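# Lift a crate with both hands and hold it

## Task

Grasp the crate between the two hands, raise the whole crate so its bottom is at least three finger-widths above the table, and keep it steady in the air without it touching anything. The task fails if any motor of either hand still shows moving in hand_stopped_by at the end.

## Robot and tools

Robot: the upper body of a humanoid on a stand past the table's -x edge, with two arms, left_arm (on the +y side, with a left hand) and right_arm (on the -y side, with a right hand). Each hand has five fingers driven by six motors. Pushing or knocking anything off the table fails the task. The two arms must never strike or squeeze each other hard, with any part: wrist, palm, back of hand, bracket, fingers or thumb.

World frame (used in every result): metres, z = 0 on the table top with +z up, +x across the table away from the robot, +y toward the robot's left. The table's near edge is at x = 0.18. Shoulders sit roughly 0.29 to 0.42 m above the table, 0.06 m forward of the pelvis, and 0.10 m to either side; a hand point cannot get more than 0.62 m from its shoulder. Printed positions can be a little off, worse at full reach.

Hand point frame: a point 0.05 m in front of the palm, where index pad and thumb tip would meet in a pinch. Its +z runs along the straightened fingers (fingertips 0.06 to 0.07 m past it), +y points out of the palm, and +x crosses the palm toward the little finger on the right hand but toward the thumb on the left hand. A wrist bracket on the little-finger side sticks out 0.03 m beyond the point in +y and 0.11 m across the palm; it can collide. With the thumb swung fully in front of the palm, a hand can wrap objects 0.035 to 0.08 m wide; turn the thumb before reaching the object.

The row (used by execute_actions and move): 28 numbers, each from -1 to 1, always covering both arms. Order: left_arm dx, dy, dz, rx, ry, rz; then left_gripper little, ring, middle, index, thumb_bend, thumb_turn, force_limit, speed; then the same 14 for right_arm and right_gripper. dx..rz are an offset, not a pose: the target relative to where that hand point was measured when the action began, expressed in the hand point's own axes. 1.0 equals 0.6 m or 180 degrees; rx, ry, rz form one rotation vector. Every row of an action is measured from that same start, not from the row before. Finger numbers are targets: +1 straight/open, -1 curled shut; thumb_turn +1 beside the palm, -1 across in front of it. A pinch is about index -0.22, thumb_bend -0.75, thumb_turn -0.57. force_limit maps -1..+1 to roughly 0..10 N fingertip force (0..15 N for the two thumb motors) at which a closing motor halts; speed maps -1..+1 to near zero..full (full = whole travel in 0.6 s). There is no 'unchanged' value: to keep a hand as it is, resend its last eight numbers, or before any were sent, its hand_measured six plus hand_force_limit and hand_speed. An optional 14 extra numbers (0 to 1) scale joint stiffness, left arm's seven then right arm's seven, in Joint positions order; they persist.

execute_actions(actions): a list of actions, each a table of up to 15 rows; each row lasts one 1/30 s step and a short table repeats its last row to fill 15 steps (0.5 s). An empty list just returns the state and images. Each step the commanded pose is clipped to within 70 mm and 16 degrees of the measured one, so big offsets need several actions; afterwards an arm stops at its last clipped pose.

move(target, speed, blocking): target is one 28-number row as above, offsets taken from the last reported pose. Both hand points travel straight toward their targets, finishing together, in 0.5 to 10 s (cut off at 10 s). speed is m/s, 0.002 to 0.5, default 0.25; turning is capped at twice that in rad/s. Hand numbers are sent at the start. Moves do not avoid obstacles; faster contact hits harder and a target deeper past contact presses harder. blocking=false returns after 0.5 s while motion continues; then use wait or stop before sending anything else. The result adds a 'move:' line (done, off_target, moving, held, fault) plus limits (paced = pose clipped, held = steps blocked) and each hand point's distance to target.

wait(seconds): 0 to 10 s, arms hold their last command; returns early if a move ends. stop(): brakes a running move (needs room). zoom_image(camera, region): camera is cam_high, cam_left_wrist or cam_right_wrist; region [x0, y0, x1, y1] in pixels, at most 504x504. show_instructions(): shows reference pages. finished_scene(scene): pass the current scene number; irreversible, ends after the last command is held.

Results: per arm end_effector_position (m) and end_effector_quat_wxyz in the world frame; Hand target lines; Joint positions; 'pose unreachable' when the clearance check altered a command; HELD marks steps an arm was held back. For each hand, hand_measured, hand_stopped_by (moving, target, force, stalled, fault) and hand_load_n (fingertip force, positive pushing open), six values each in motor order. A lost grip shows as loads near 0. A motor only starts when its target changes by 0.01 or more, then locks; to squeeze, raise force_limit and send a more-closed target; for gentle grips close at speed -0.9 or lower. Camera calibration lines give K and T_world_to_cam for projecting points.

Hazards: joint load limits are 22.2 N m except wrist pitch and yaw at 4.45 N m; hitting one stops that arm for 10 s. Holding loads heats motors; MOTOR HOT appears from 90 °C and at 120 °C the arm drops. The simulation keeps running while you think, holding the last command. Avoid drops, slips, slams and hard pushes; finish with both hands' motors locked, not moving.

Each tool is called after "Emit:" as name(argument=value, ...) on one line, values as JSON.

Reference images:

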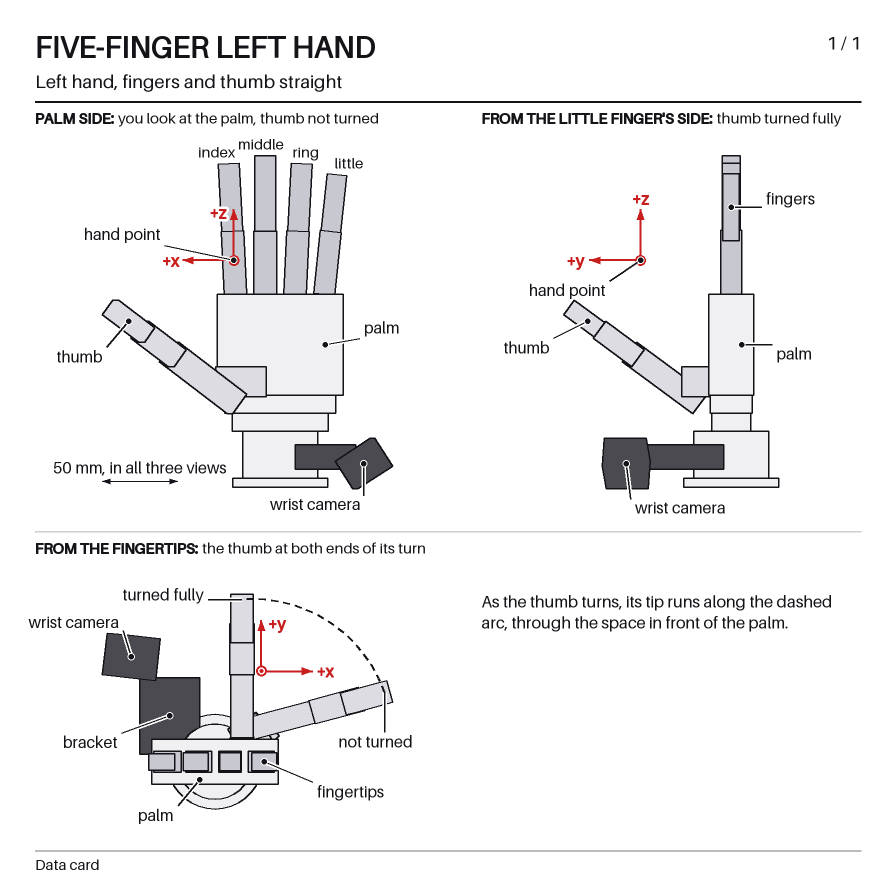

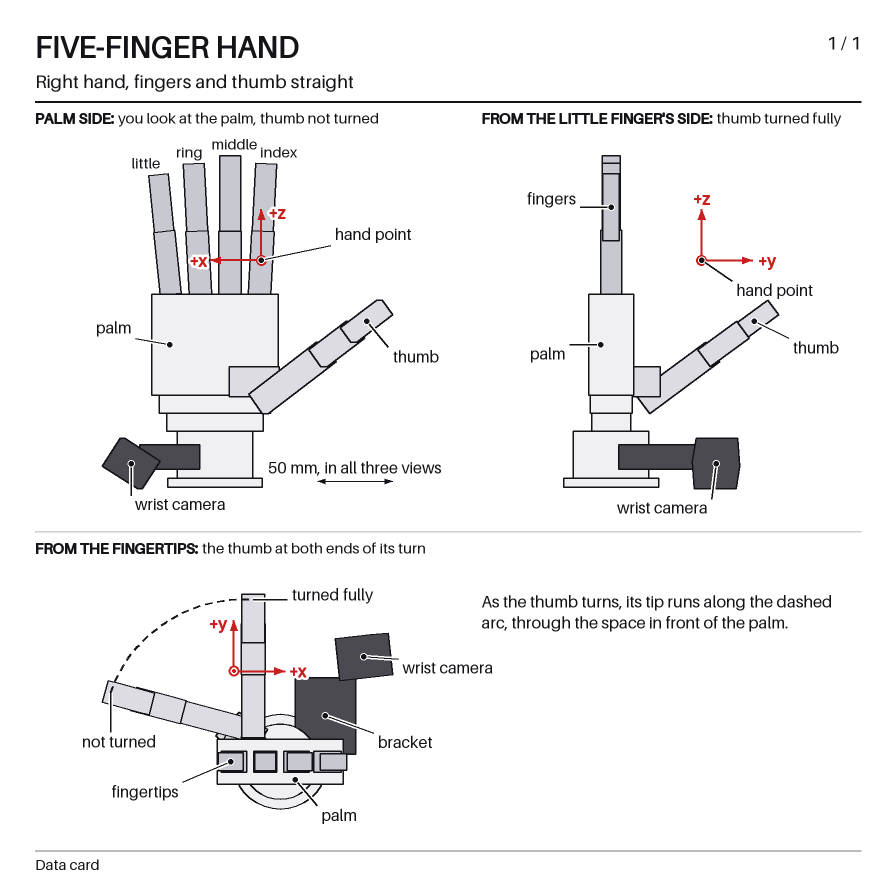

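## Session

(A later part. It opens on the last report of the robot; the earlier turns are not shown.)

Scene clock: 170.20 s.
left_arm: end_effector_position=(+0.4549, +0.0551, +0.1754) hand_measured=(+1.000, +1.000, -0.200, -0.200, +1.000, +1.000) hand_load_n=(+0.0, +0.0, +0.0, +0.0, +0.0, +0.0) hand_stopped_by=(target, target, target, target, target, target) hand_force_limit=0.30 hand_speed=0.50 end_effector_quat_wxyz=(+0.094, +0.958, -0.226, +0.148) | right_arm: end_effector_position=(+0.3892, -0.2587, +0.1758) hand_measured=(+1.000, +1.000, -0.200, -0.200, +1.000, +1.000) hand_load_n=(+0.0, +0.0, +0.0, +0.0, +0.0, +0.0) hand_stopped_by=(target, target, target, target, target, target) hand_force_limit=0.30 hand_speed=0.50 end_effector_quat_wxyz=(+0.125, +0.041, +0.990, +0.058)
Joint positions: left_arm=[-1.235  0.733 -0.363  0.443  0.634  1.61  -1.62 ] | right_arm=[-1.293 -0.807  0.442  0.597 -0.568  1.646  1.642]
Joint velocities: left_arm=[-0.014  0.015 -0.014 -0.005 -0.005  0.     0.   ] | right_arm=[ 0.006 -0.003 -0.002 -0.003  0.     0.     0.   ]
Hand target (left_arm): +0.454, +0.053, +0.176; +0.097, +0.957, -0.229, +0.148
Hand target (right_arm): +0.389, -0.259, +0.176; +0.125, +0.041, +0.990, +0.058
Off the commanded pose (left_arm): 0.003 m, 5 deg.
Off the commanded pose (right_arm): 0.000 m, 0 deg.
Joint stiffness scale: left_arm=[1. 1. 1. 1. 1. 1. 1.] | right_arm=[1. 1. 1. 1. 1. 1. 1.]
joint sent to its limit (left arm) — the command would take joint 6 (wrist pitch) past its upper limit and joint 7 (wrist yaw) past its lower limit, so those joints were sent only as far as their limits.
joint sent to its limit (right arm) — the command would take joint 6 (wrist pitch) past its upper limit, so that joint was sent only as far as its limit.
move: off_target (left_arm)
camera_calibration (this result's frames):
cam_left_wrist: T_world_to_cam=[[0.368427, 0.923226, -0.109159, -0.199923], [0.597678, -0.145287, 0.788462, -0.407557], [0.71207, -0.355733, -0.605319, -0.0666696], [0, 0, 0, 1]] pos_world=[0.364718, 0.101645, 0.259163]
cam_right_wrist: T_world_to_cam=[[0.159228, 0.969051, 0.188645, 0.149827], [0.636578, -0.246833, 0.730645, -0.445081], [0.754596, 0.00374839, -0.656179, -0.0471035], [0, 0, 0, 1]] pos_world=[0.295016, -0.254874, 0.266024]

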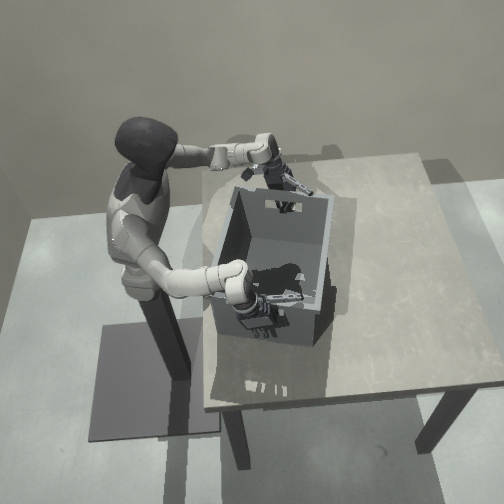

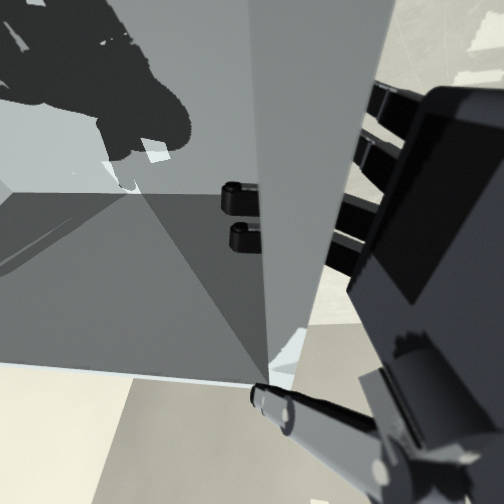

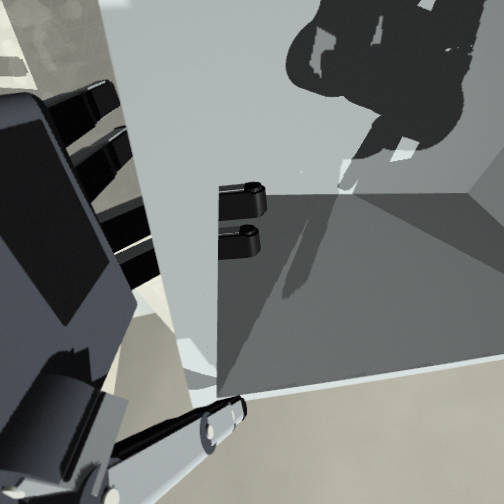

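Emit:
move(target=[0.0163,0.0057,-0.0469,0,0,0, 1,1,-0.2,-0.2,1,1,0.3,0.5, -0.0121,0.0062,-0.0482,0,0,0, 1,1,-0.2,-0.2,1,1,0.3,0.5], speed=0.03)

Scene clock: 174.33 s.
left_arm: end_effector_position=(+0.4523, +0.0477, +0.2076) hand_measured=(+1.000, +1.000, -0.200, -0.200, +1.000, +1.000) hand_load_n=(+0.0, +0.0, +0.0, +2.0, +0.0, +0.0) hand_stopped_by=(target, target, target, target, target, target) hand_force_limit=0.30 hand_speed=0.50 end_effector_quat_wxyz=(+0.120, +0.952, -0.244, +0.138) | right_arm: end_effector_position=(+0.3903, -0.2522, +0.2081) hand_measured=(+1.000, +1.000, -0.200, -0.200, +1.000, +1.000) hand_load_n=(+0.0, +0.0, +0.0, +2.5, +0.0, +0.0) hand_stopped_by=(target, target, target, target, target, target) hand_force_limit=0.30 hand_speed=0.50 end_effector_quat_wxyz=(+0.121, +0.030, +0.989, +0.081)
Joint positions: left_arm=[-1.387  0.834 -0.534  0.498  0.399  1.61  -1.623] | right_arm=[-1.456 -0.903  0.658  0.651 -0.324  1.646  1.645]
Joint velocities: left_arm=[-0.008  0.018 -0.005  0.015  0.005  0.     0.   ] | right_arm=[ 0.006 -0.009  0.    -0.008  0.009  0.     0.   ]
Hand target (left_arm): +0.454, +0.056, +0.204; +0.102, +0.956, -0.240, +0.137
Hand target (right_arm): +0.389, -0.259, +0.206; +0.120, +0.032, +0.990, +0.064
Off the commanded pose (left_arm): 0.008 m, 4 deg.
Off the commanded pose (right_arm): 0.007 m, 3 deg.
Joint stiffness scale: left_arm=[1. 1. 1. 1. 1. 1. 1.] | right_arm=[1. 1. 1. 1. 1. 1. 1.]
joint sent to its limit (left arm) — the command would take joint 6 (wrist pitch) past its upper limit and joint 7 (wrist yaw) past its lower limit, so those joints were sent only as far as their limits.
joint sent to its limit (right arm) — the command would take joint 6 (wrist pitch) past its upper limit and joint 7 (wrist yaw) past its upper limit, so those joints were sent only as far as their limits.
move: off_target (left_arm, right_arm)
camera_calibration (this result's frames):
cam_left_wrist: T_world_to_cam=[[0.407577, 0.899608, -0.156799, -0.195262], [0.611357, -0.141267, 0.778644, -0.436815], [0.678324, -0.413217, -0.607559, -0.0293853], [0, 0, 0, 1]] pos_world=[0.366567, 0.101809, 0.291653]
cam_right_wrist: T_world_to_cam=[[0.131764, 0.964309, 0.229666, 0.138246], [0.646709, -0.259213, 0.71734, -0.472106], [0.751269, 0.0540076, -0.657782, -0.0124725], [0, 0, 0, 1]] pos_world=[0.29647, -0.255014, 0.298706]

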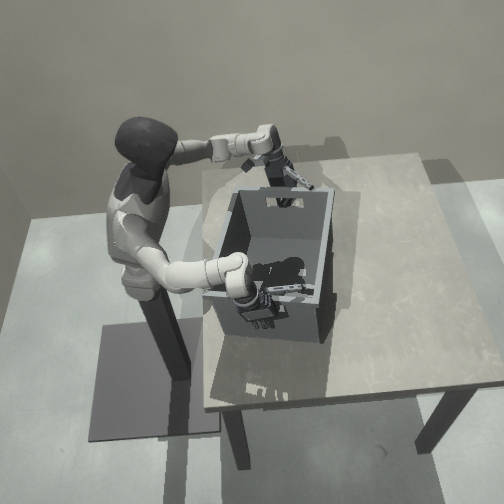

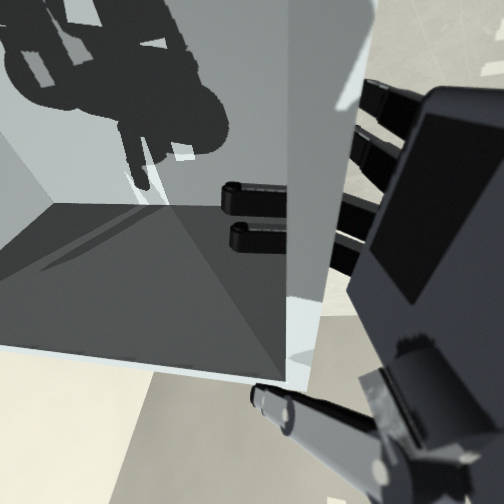

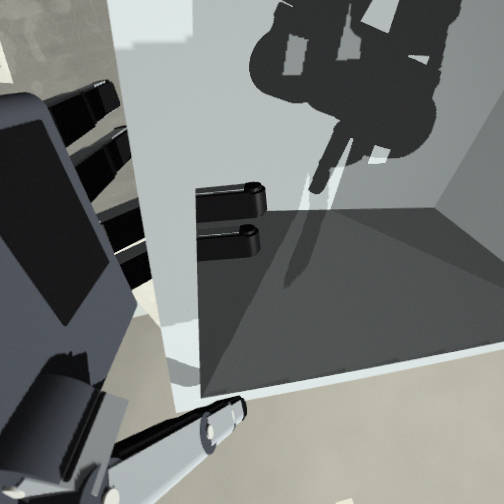

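Emit:
move(target=[0.045,0.01,-0.125,0,0,0, 1,1,-0.2,-0.2,1,1,0.3,0.5, -0.033,0.01,-0.128,0,0,0, 1,1,-0.2,-0.2,1,1,0.3,0.5], speed=0.05)

Emit:
zoom_image(camera="cam_high", region=[80, 100, 440, 420])

Scene clock: 177.17 s.
left_arm: end_effector_position=(+0.4511, +0.0445, +0.2869) hand_measured=(+1.000, +1.000, -0.200, -0.200, +1.000, +1.000) hand_load_n=(+0.0, +0.0, +0.0, +2.0, +0.0, +0.0) hand_stopped_by=(target, target, target, target, target, target) hand_force_limit=0.30 hand_speed=0.50 end_effector_quat_wxyz=(+0.172, +0.931, -0.259, +0.190) | right_arm: end_effector_position=(+0.3915, -0.2496, +0.2895) hand_measured=(+1.000, +1.000, -0.200, -0.200, +1.000, +1.000) hand_load_n=(+0.0, +0.0, +1.5, +0.5, +0.0, +0.0) hand_stopped_by=(target, target, target, target, target, target) hand_force_limit=0.30 hand_speed=0.50 end_effector_quat_wxyz=(+0.209, +0.007, +0.969, +0.130)
Joint positions: left_arm=[-1.594  1.015 -0.65   0.472  0.111  1.61  -1.623] | right_arm=[-1.597 -1.101  0.693  0.54  -0.077  1.646  1.645]
Joint velocities: left_arm=[-0.008 -0.009  0.    -0.005 -0.006  0.     0.   ] | right_arm=[ 0.003  0.005 -0.009 -0.006 -0.006  0.     0.   ]
Hand target (left_arm): +0.455, +0.054, +0.285; +0.152, +0.936, -0.252, +0.194
Hand target (right_arm): +0.390, -0.259, +0.287; +0.208, +0.013, +0.972, +0.110
Off the commanded pose (left_arm): 0.010 m, 9 deg.
Off the commanded pose (right_arm): 0.010 m, 12 deg.
Joint stiffness scale: left_arm=[1. 1. 1. 1. 1. 1. 1.] | right_arm=[1. 1. 1. 1. 1. 1. 1.]
joint sent to its limit (left arm) — the command would take joint 1 (shoulder pitch) past its lower limit, joint 6 (wrist pitch) past its upper limit and joint 7 (wrist yaw) past its lower limit, so those joints were sent only as far as their limits.
joint sent to its limit (right arm) — the command would take joint 1 (shoulder pitch) past its lower limit, joint 6 (wrist pitch) past its upper limit and joint 7 (wrist yaw) past its upper limit, so those joints were sent only as far as their limits.
move: off_target (left_arm, right_arm)
camera_calibration (this result's frames):
cam_left_wrist: T_world_to_cam=[[0.459682, 0.857147, -0.23236, -0.179433], [0.539857, -0.0619523, 0.839474, -0.487001], [0.705157, -0.511332, -0.491215, -0.0229117], [0, 0, 0, 1]] pos_world=[0.361549, 0.111914, 0.355877]
cam_right_wrist: T_world_to_cam=[[0.0401256, 0.94298, 0.330423, 0.118276], [0.51757, -0.302483, 0.800391, -0.514845], [0.8547, 0.138901, -0.500195, -0.0248272], [0, 0, 0, 1]] pos_world=[0.282942, -0.263815, 0.360577]

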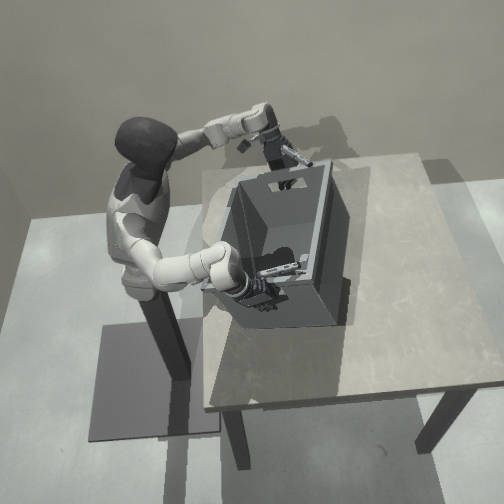

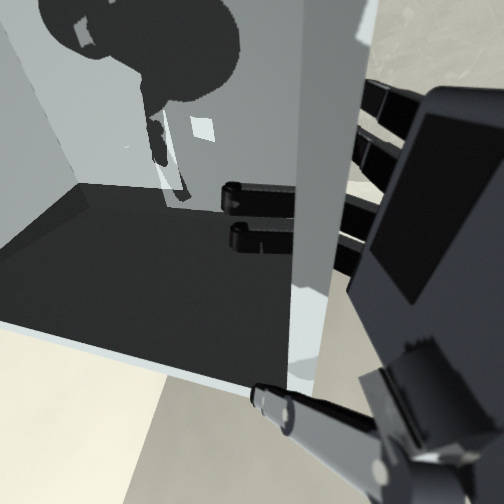

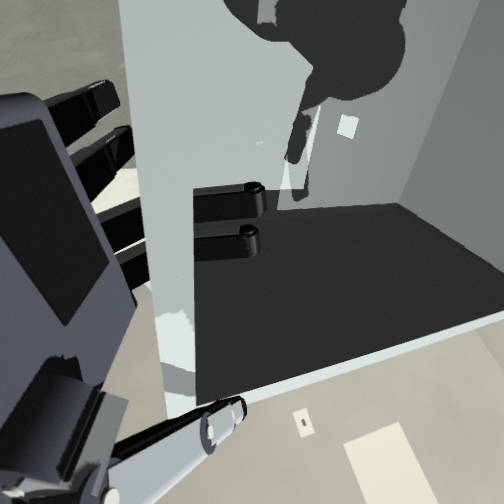

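Region (80, 100, 440, 420) of cam_high's 504x504 image, scaled by 1.400, with more detail than that image has.

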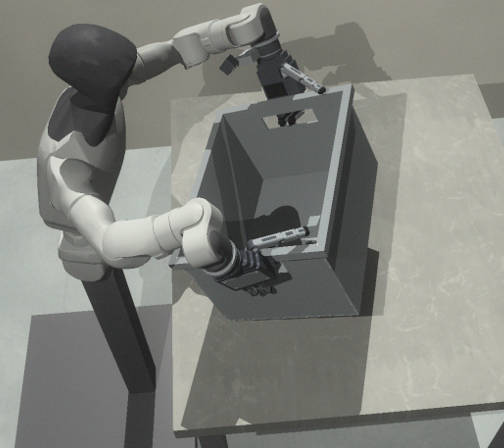

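Emit:
zoom_image(camera="cam_high", region=[190, 150, 390, 350])

Region (190, 150, 390, 350) of cam_high's 504x504 image, scaled by 2.520, with more detail than that image has.

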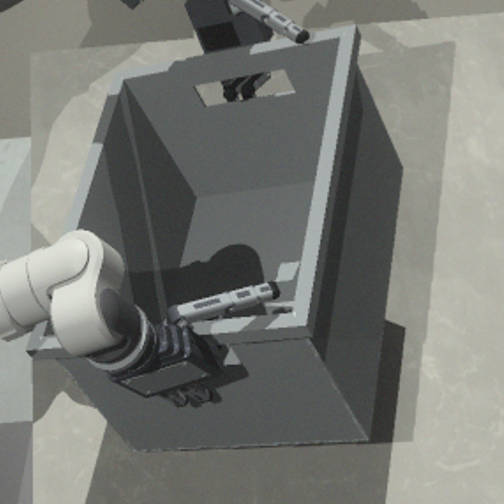

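Emit:
move(target=[0.035,0.005,-0.075,0,0,0, 1,1,-0.2,-0.2,1,1,0.3,0.5, -0.035,0.005,-0.075,0,0,0, 1,1,-0.2,-0.2,1,1,0.3,0.5], speed=0.04)

Emit:
zoom_image(camera="cam_high", region=[170, 120, 410, 360])

Scene clock: 185.53 s.
left_arm: end_effector_position=(+0.4498, +0.0444, +0.3372) hand_measured=(+1.000, +1.000, -0.200, -0.200, +1.000, +1.000) hand_load_n=(+0.0, +0.0, +0.0, +1.5, +0.0, +0.0) hand_stopped_by=(target, target, target, target, target, target) hand_force_limit=0.30 hand_speed=0.50 end_effector_quat_wxyz=(+0.223, +0.903, -0.261, +0.259) | right_arm: end_effector_position=(+0.3922, -0.2500, +0.3397) hand_measured=(+1.000, +1.000, -0.200, -0.200, +1.000, +1.000) hand_load_n=(+0.0, +0.0, +0.5, +1.0, +0.0, +0.0) hand_stopped_by=(target, target, target, target, target, target) hand_force_limit=0.30 hand_speed=0.50 end_effector_quat_wxyz=(+0.288, +0.000, +0.943, +0.164)
Joint positions: left_arm=[-1.594  1.083 -0.493  0.406  0.063  1.61  -1.623] | right_arm=[-1.597 -1.168  0.53   0.485 -0.043  1.646  1.645]
Joint velocities: left_arm=[ 0.005 -0.008  0.005  0.005  0.003  0.     0.   ] | right_arm=[ 0.006 -0.003  0.005  0.008 -0.003  0.     0.   ]
Hand target (left_arm): +0.453, +0.052, +0.335; +0.204, +0.908, -0.255, +0.263
Hand target (right_arm): +0.392, -0.258, +0.338; +0.289, +0.007, +0.946, +0.146
Off the commanded pose (left_arm): 0.009 m, 10 deg.
Off the commanded pose (right_arm): 0.009 m, 10 deg.
Joint stiffness scale: left_arm=[1. 1. 1. 1. 1. 1. 1.] | right_arm=[1. 1. 1. 1. 1. 1. 1.]
joint sent to its limit (left arm) — the command would take joint 1 (shoulder pitch) past its lower limit, joint 6 (wrist pitch) past its upper limit and joint 7 (wrist yaw) past its lower limit, so those joints were sent only as far as their limits.
joint sent to its limit (right arm) — the command would take joint 1 (shoulder pitch) past its lower limit, joint 6 (wrist pitch) past its upper limit and joint 7 (wrist yaw) past its upper limit, so those joints were sent only as far as their limits.
move: off_target (left_arm, right_arm)
camera_calibration (this result's frames):
cam_left_wrist: T_world_to_cam=[[0.501588, 0.81392, -0.293162, -0.163477], [0.440173, 0.0516179, 0.896428, -0.507981], [0.744753, -0.57868, -0.332375, -0.065653], [0, 0, 0, 1]] pos_world=[0.354493, 0.121286, 0.385622]
cam_right_wrist: T_world_to_cam=[[-0.0265287, 0.917376, 0.397136, 0.0991165], [0.380913, -0.358027, 0.85248, -0.533515], [0.92423, 0.17389, -0.339943, -0.0732607], [0, 0, 0, 1]] pos_world=[0.273562, -0.269201, 0.390543]

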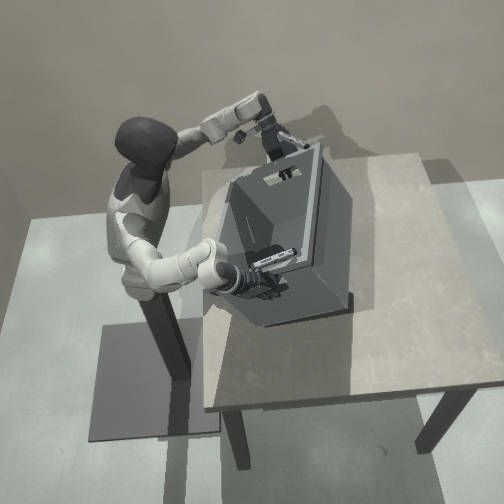

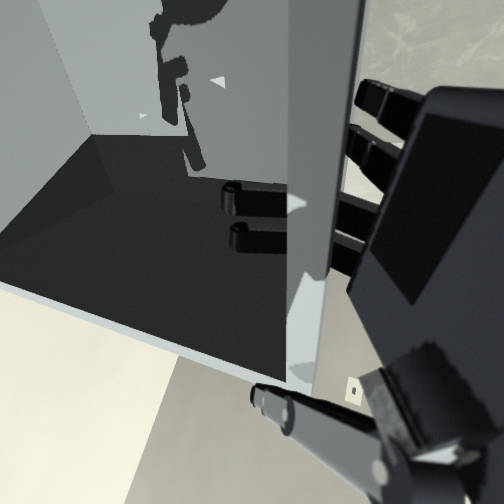

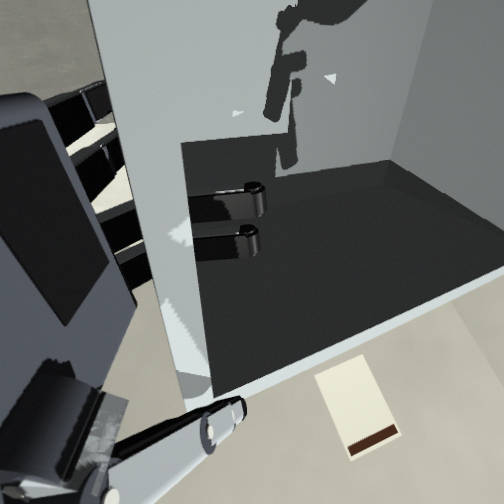

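Region (170, 120, 410, 360) of cam_high's 504x504 image, scaled by 2.100, with more detail than that image has.

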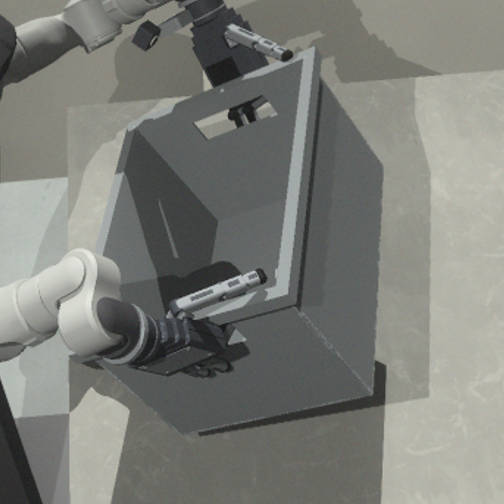

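Emit:
move(target=[0.027,0.003,-0.043,0,0,0, 1,1,-0.2,-0.2,1,1,0.3,0.5, -0.027,0.003,-0.043,0,0,0, 1,1,-0.2,-0.2,1,1,0.3,0.5], speed=0.04)

Emit:
wait(seconds=1)

Scene clock: 194.03 s.
left_arm: end_effector_position=(+0.4497, +0.0484, +0.3671) hand_measured=(+1.000, +1.000, -0.200, -0.200, +1.000, +1.000) hand_load_n=(+0.0, +1.0, +0.5, +3.0, +0.0, +0.0) hand_stopped_by=(target, target, target, target, target, target) hand_force_limit=0.30 hand_speed=0.50 end_effector_quat_wxyz=(+0.247, +0.884, -0.256, +0.303) | right_arm: end_effector_position=(+0.3911, -0.2532, +0.3695) hand_measured=(+1.000, +1.000, -0.200, -0.200, +1.000, +1.000) hand_load_n=(+0.0, +1.0, +1.0, +2.5, +0.0, +0.0) hand_stopped_by=(target, target, target, target, target, target) hand_force_limit=0.30 hand_speed=0.50 end_effector_quat_wxyz=(+0.336, +0.001, +0.924, +0.181)
Joint positions: left_arm=[-1.594  1.112 -0.391  0.385  0.056  1.61  -1.623] | right_arm=[-1.597 -1.197  0.427  0.471 -0.038  1.646  1.645]
Joint velocities: left_arm=[-0.011  0.     0.003  0.003  0.     0.     0.   ] | right_arm=[ 0.002  0.005 -0.018 -0.015 -0.011  0.     0.   ]
Hand target (left_arm): +0.451, +0.051, +0.366; +0.239, +0.886, -0.254, +0.305
Hand target (right_arm): +0.391, -0.257, +0.369; +0.337, +0.004, +0.926, +0.172
Off the commanded pose (left_arm): 0.003 m, 6 deg.
Off the commanded pose (right_arm): 0.005 m, 6 deg.
Joint stiffness scale: left_arm=[1. 1. 1. 1. 1. 1. 1.] | right_arm=[1. 1. 1. 1. 1. 1. 1.]
joint sent to its limit (left arm) — the command would take joint 1 (shoulder pitch) past its lower limit, joint 6 (wrist pitch) past its upper limit and joint 7 (wrist yaw) past its lower limit, so those joints were sent only as far as their limits.
joint sent to its limit (right arm) — the command would take joint 1 (shoulder pitch) past its lower limit, joint 6 (wrist pitch) past its upper limit and joint 7 (wrist yaw) past its upper limit, so those joints were sent only as far as their limits.
move: off_target (left_arm, right_arm)
camera_calibration (this result's frames):
cam_left_wrist: T_world_to_cam=[[0.518912, 0.793557, -0.3178, -0.155693], [0.373102, 0.124237, 0.919434, -0.516671], [0.769106, -0.595678, -0.23161, -0.100538], [0, 0, 0, 1]] pos_world=[0.350887, 0.127853, 0.402281]
cam_right_wrist: T_world_to_cam=[[-0.0612891, 0.901745, 0.427901, 0.0884749], [0.291488, -0.393848, 0.871733, -0.540844], [0.954609, 0.178156, -0.238709, -0.109744], [0, 0, 0, 1]] pos_world=[0.267835, -0.27324, 0.407416]

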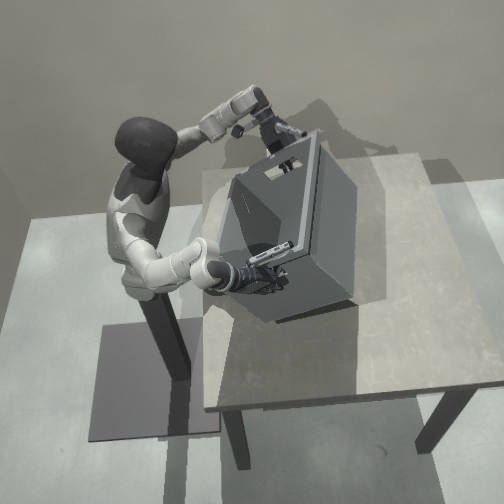

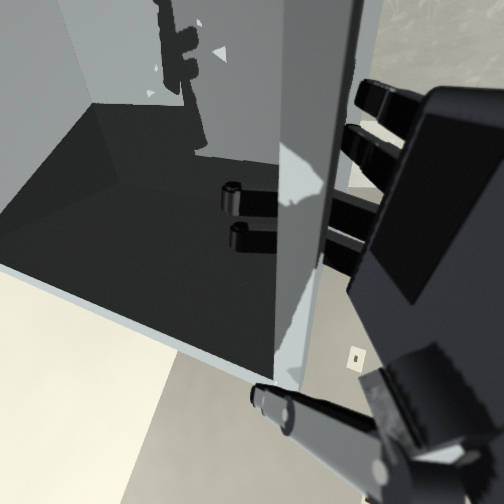

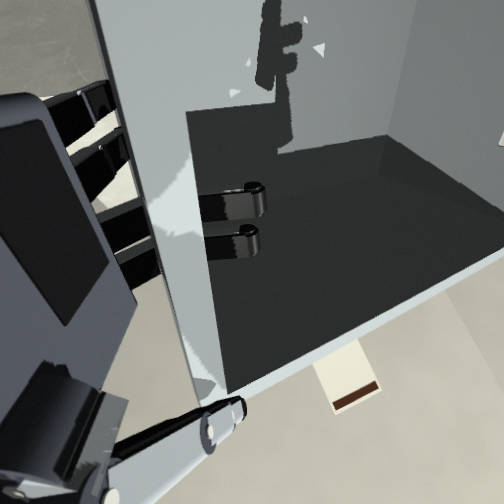

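Scene clock: 195.03 s.
left_arm: end_effector_position=(+0.4497, +0.0484, +0.3671) hand_measured=(+1.000, +1.000, -0.200, -0.200, +1.000, +1.000) hand_load_n=(+0.0, +1.0, +0.5, +3.0, +0.0, +0.0) hand_stopped_by=(target, target, target, target, target, target) hand_force_limit=0.30 hand_speed=0.50 end_effector_quat_wxyz=(+0.247, +0.884, -0.256, +0.303) | right_arm: end_effector_position=(+0.3911, -0.2532, +0.3695) hand_measured=(+1.000, +1.000, -0.200, -0.200, +1.000, +1.000) hand_load_n=(+0.0, +1.0, +1.0, +2.5, +0.0, +0.0) hand_stopped_by=(target, target, target, target, target, target) hand_force_limit=0.30 hand_speed=0.50 end_effector_quat_wxyz=(+0.336, +0.001, +0.924, +0.181)
Joint positions: left_arm=[-1.594  1.112 -0.391  0.385  0.056  1.61  -1.623] | right_arm=[-1.597 -1.197  0.427  0.471 -0.038  1.646  1.645]
Joint velocities: left_arm=[ 0.006  0.006  0.008  0.002 -0.006  0.     0.   ] | right_arm=[ 0.    -0.014  0.003 -0.012 -0.005  0.     0.   ]
Hand target (left_arm): +0.451, +0.051, +0.366; +0.239, +0.886, -0.254, +0.305
Hand target (right_arm): +0.391, -0.257, +0.369; +0.337, +0.004, +0.926, +0.172
Off the commanded pose (left_arm): 0.003 m, 6 deg.
Off the commanded pose (right_arm): 0.005 m, 6 deg.
Joint stiffness scale: left_arm=[1. 1. 1. 1. 1. 1. 1.] | right_arm=[1. 1. 1. 1. 1. 1. 1.]
wait: 1.00 s; at rest by 0.17 s
camera_calibration (this result's frames):
cam_left_wrist: T_world_to_cam=[[0.518912, 0.793557, -0.3178, -0.155693], [0.373102, 0.124237, 0.919434, -0.516671], [0.769107, -0.595678, -0.23161, -0.100538], [0, 0, 0, 1]] pos_world=[0.350887, 0.127853, 0.402281]
cam_right_wrist: T_world_to_cam=[[-0.0612886, 0.901746, 0.4279, 0.0884753], [0.291488, -0.393847, 0.871734, -0.540844], [0.954609, 0.178155, -0.23871, -0.109744], [0, 0, 0, 1]] pos_world=[0.267835, -0.27324, 0.407416]

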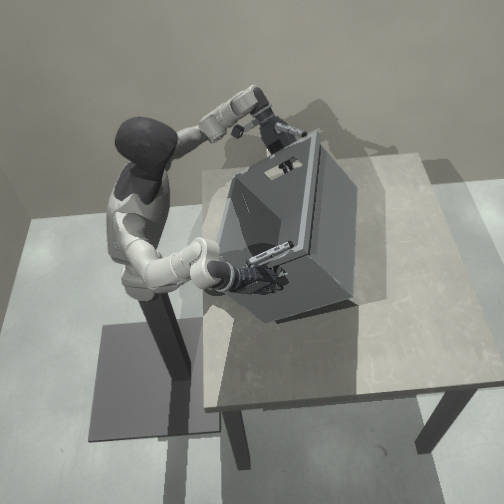

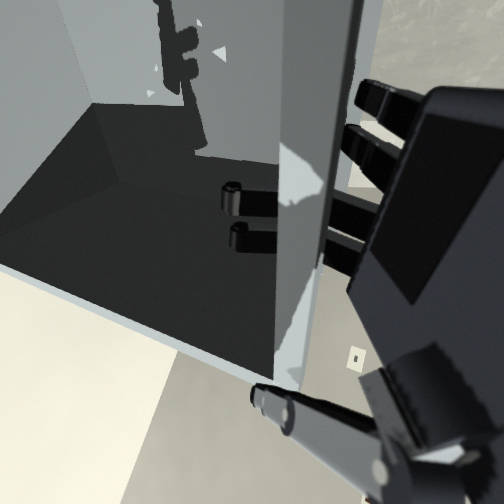

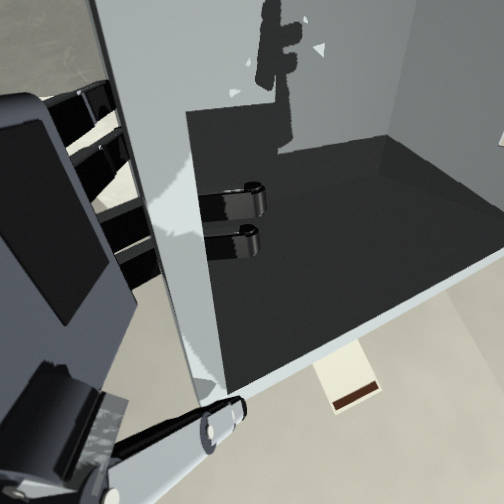

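Held steady and still. Finishing scene 1.

Emit:
finished_scene(scene=1)

The scene is finished: the task was done.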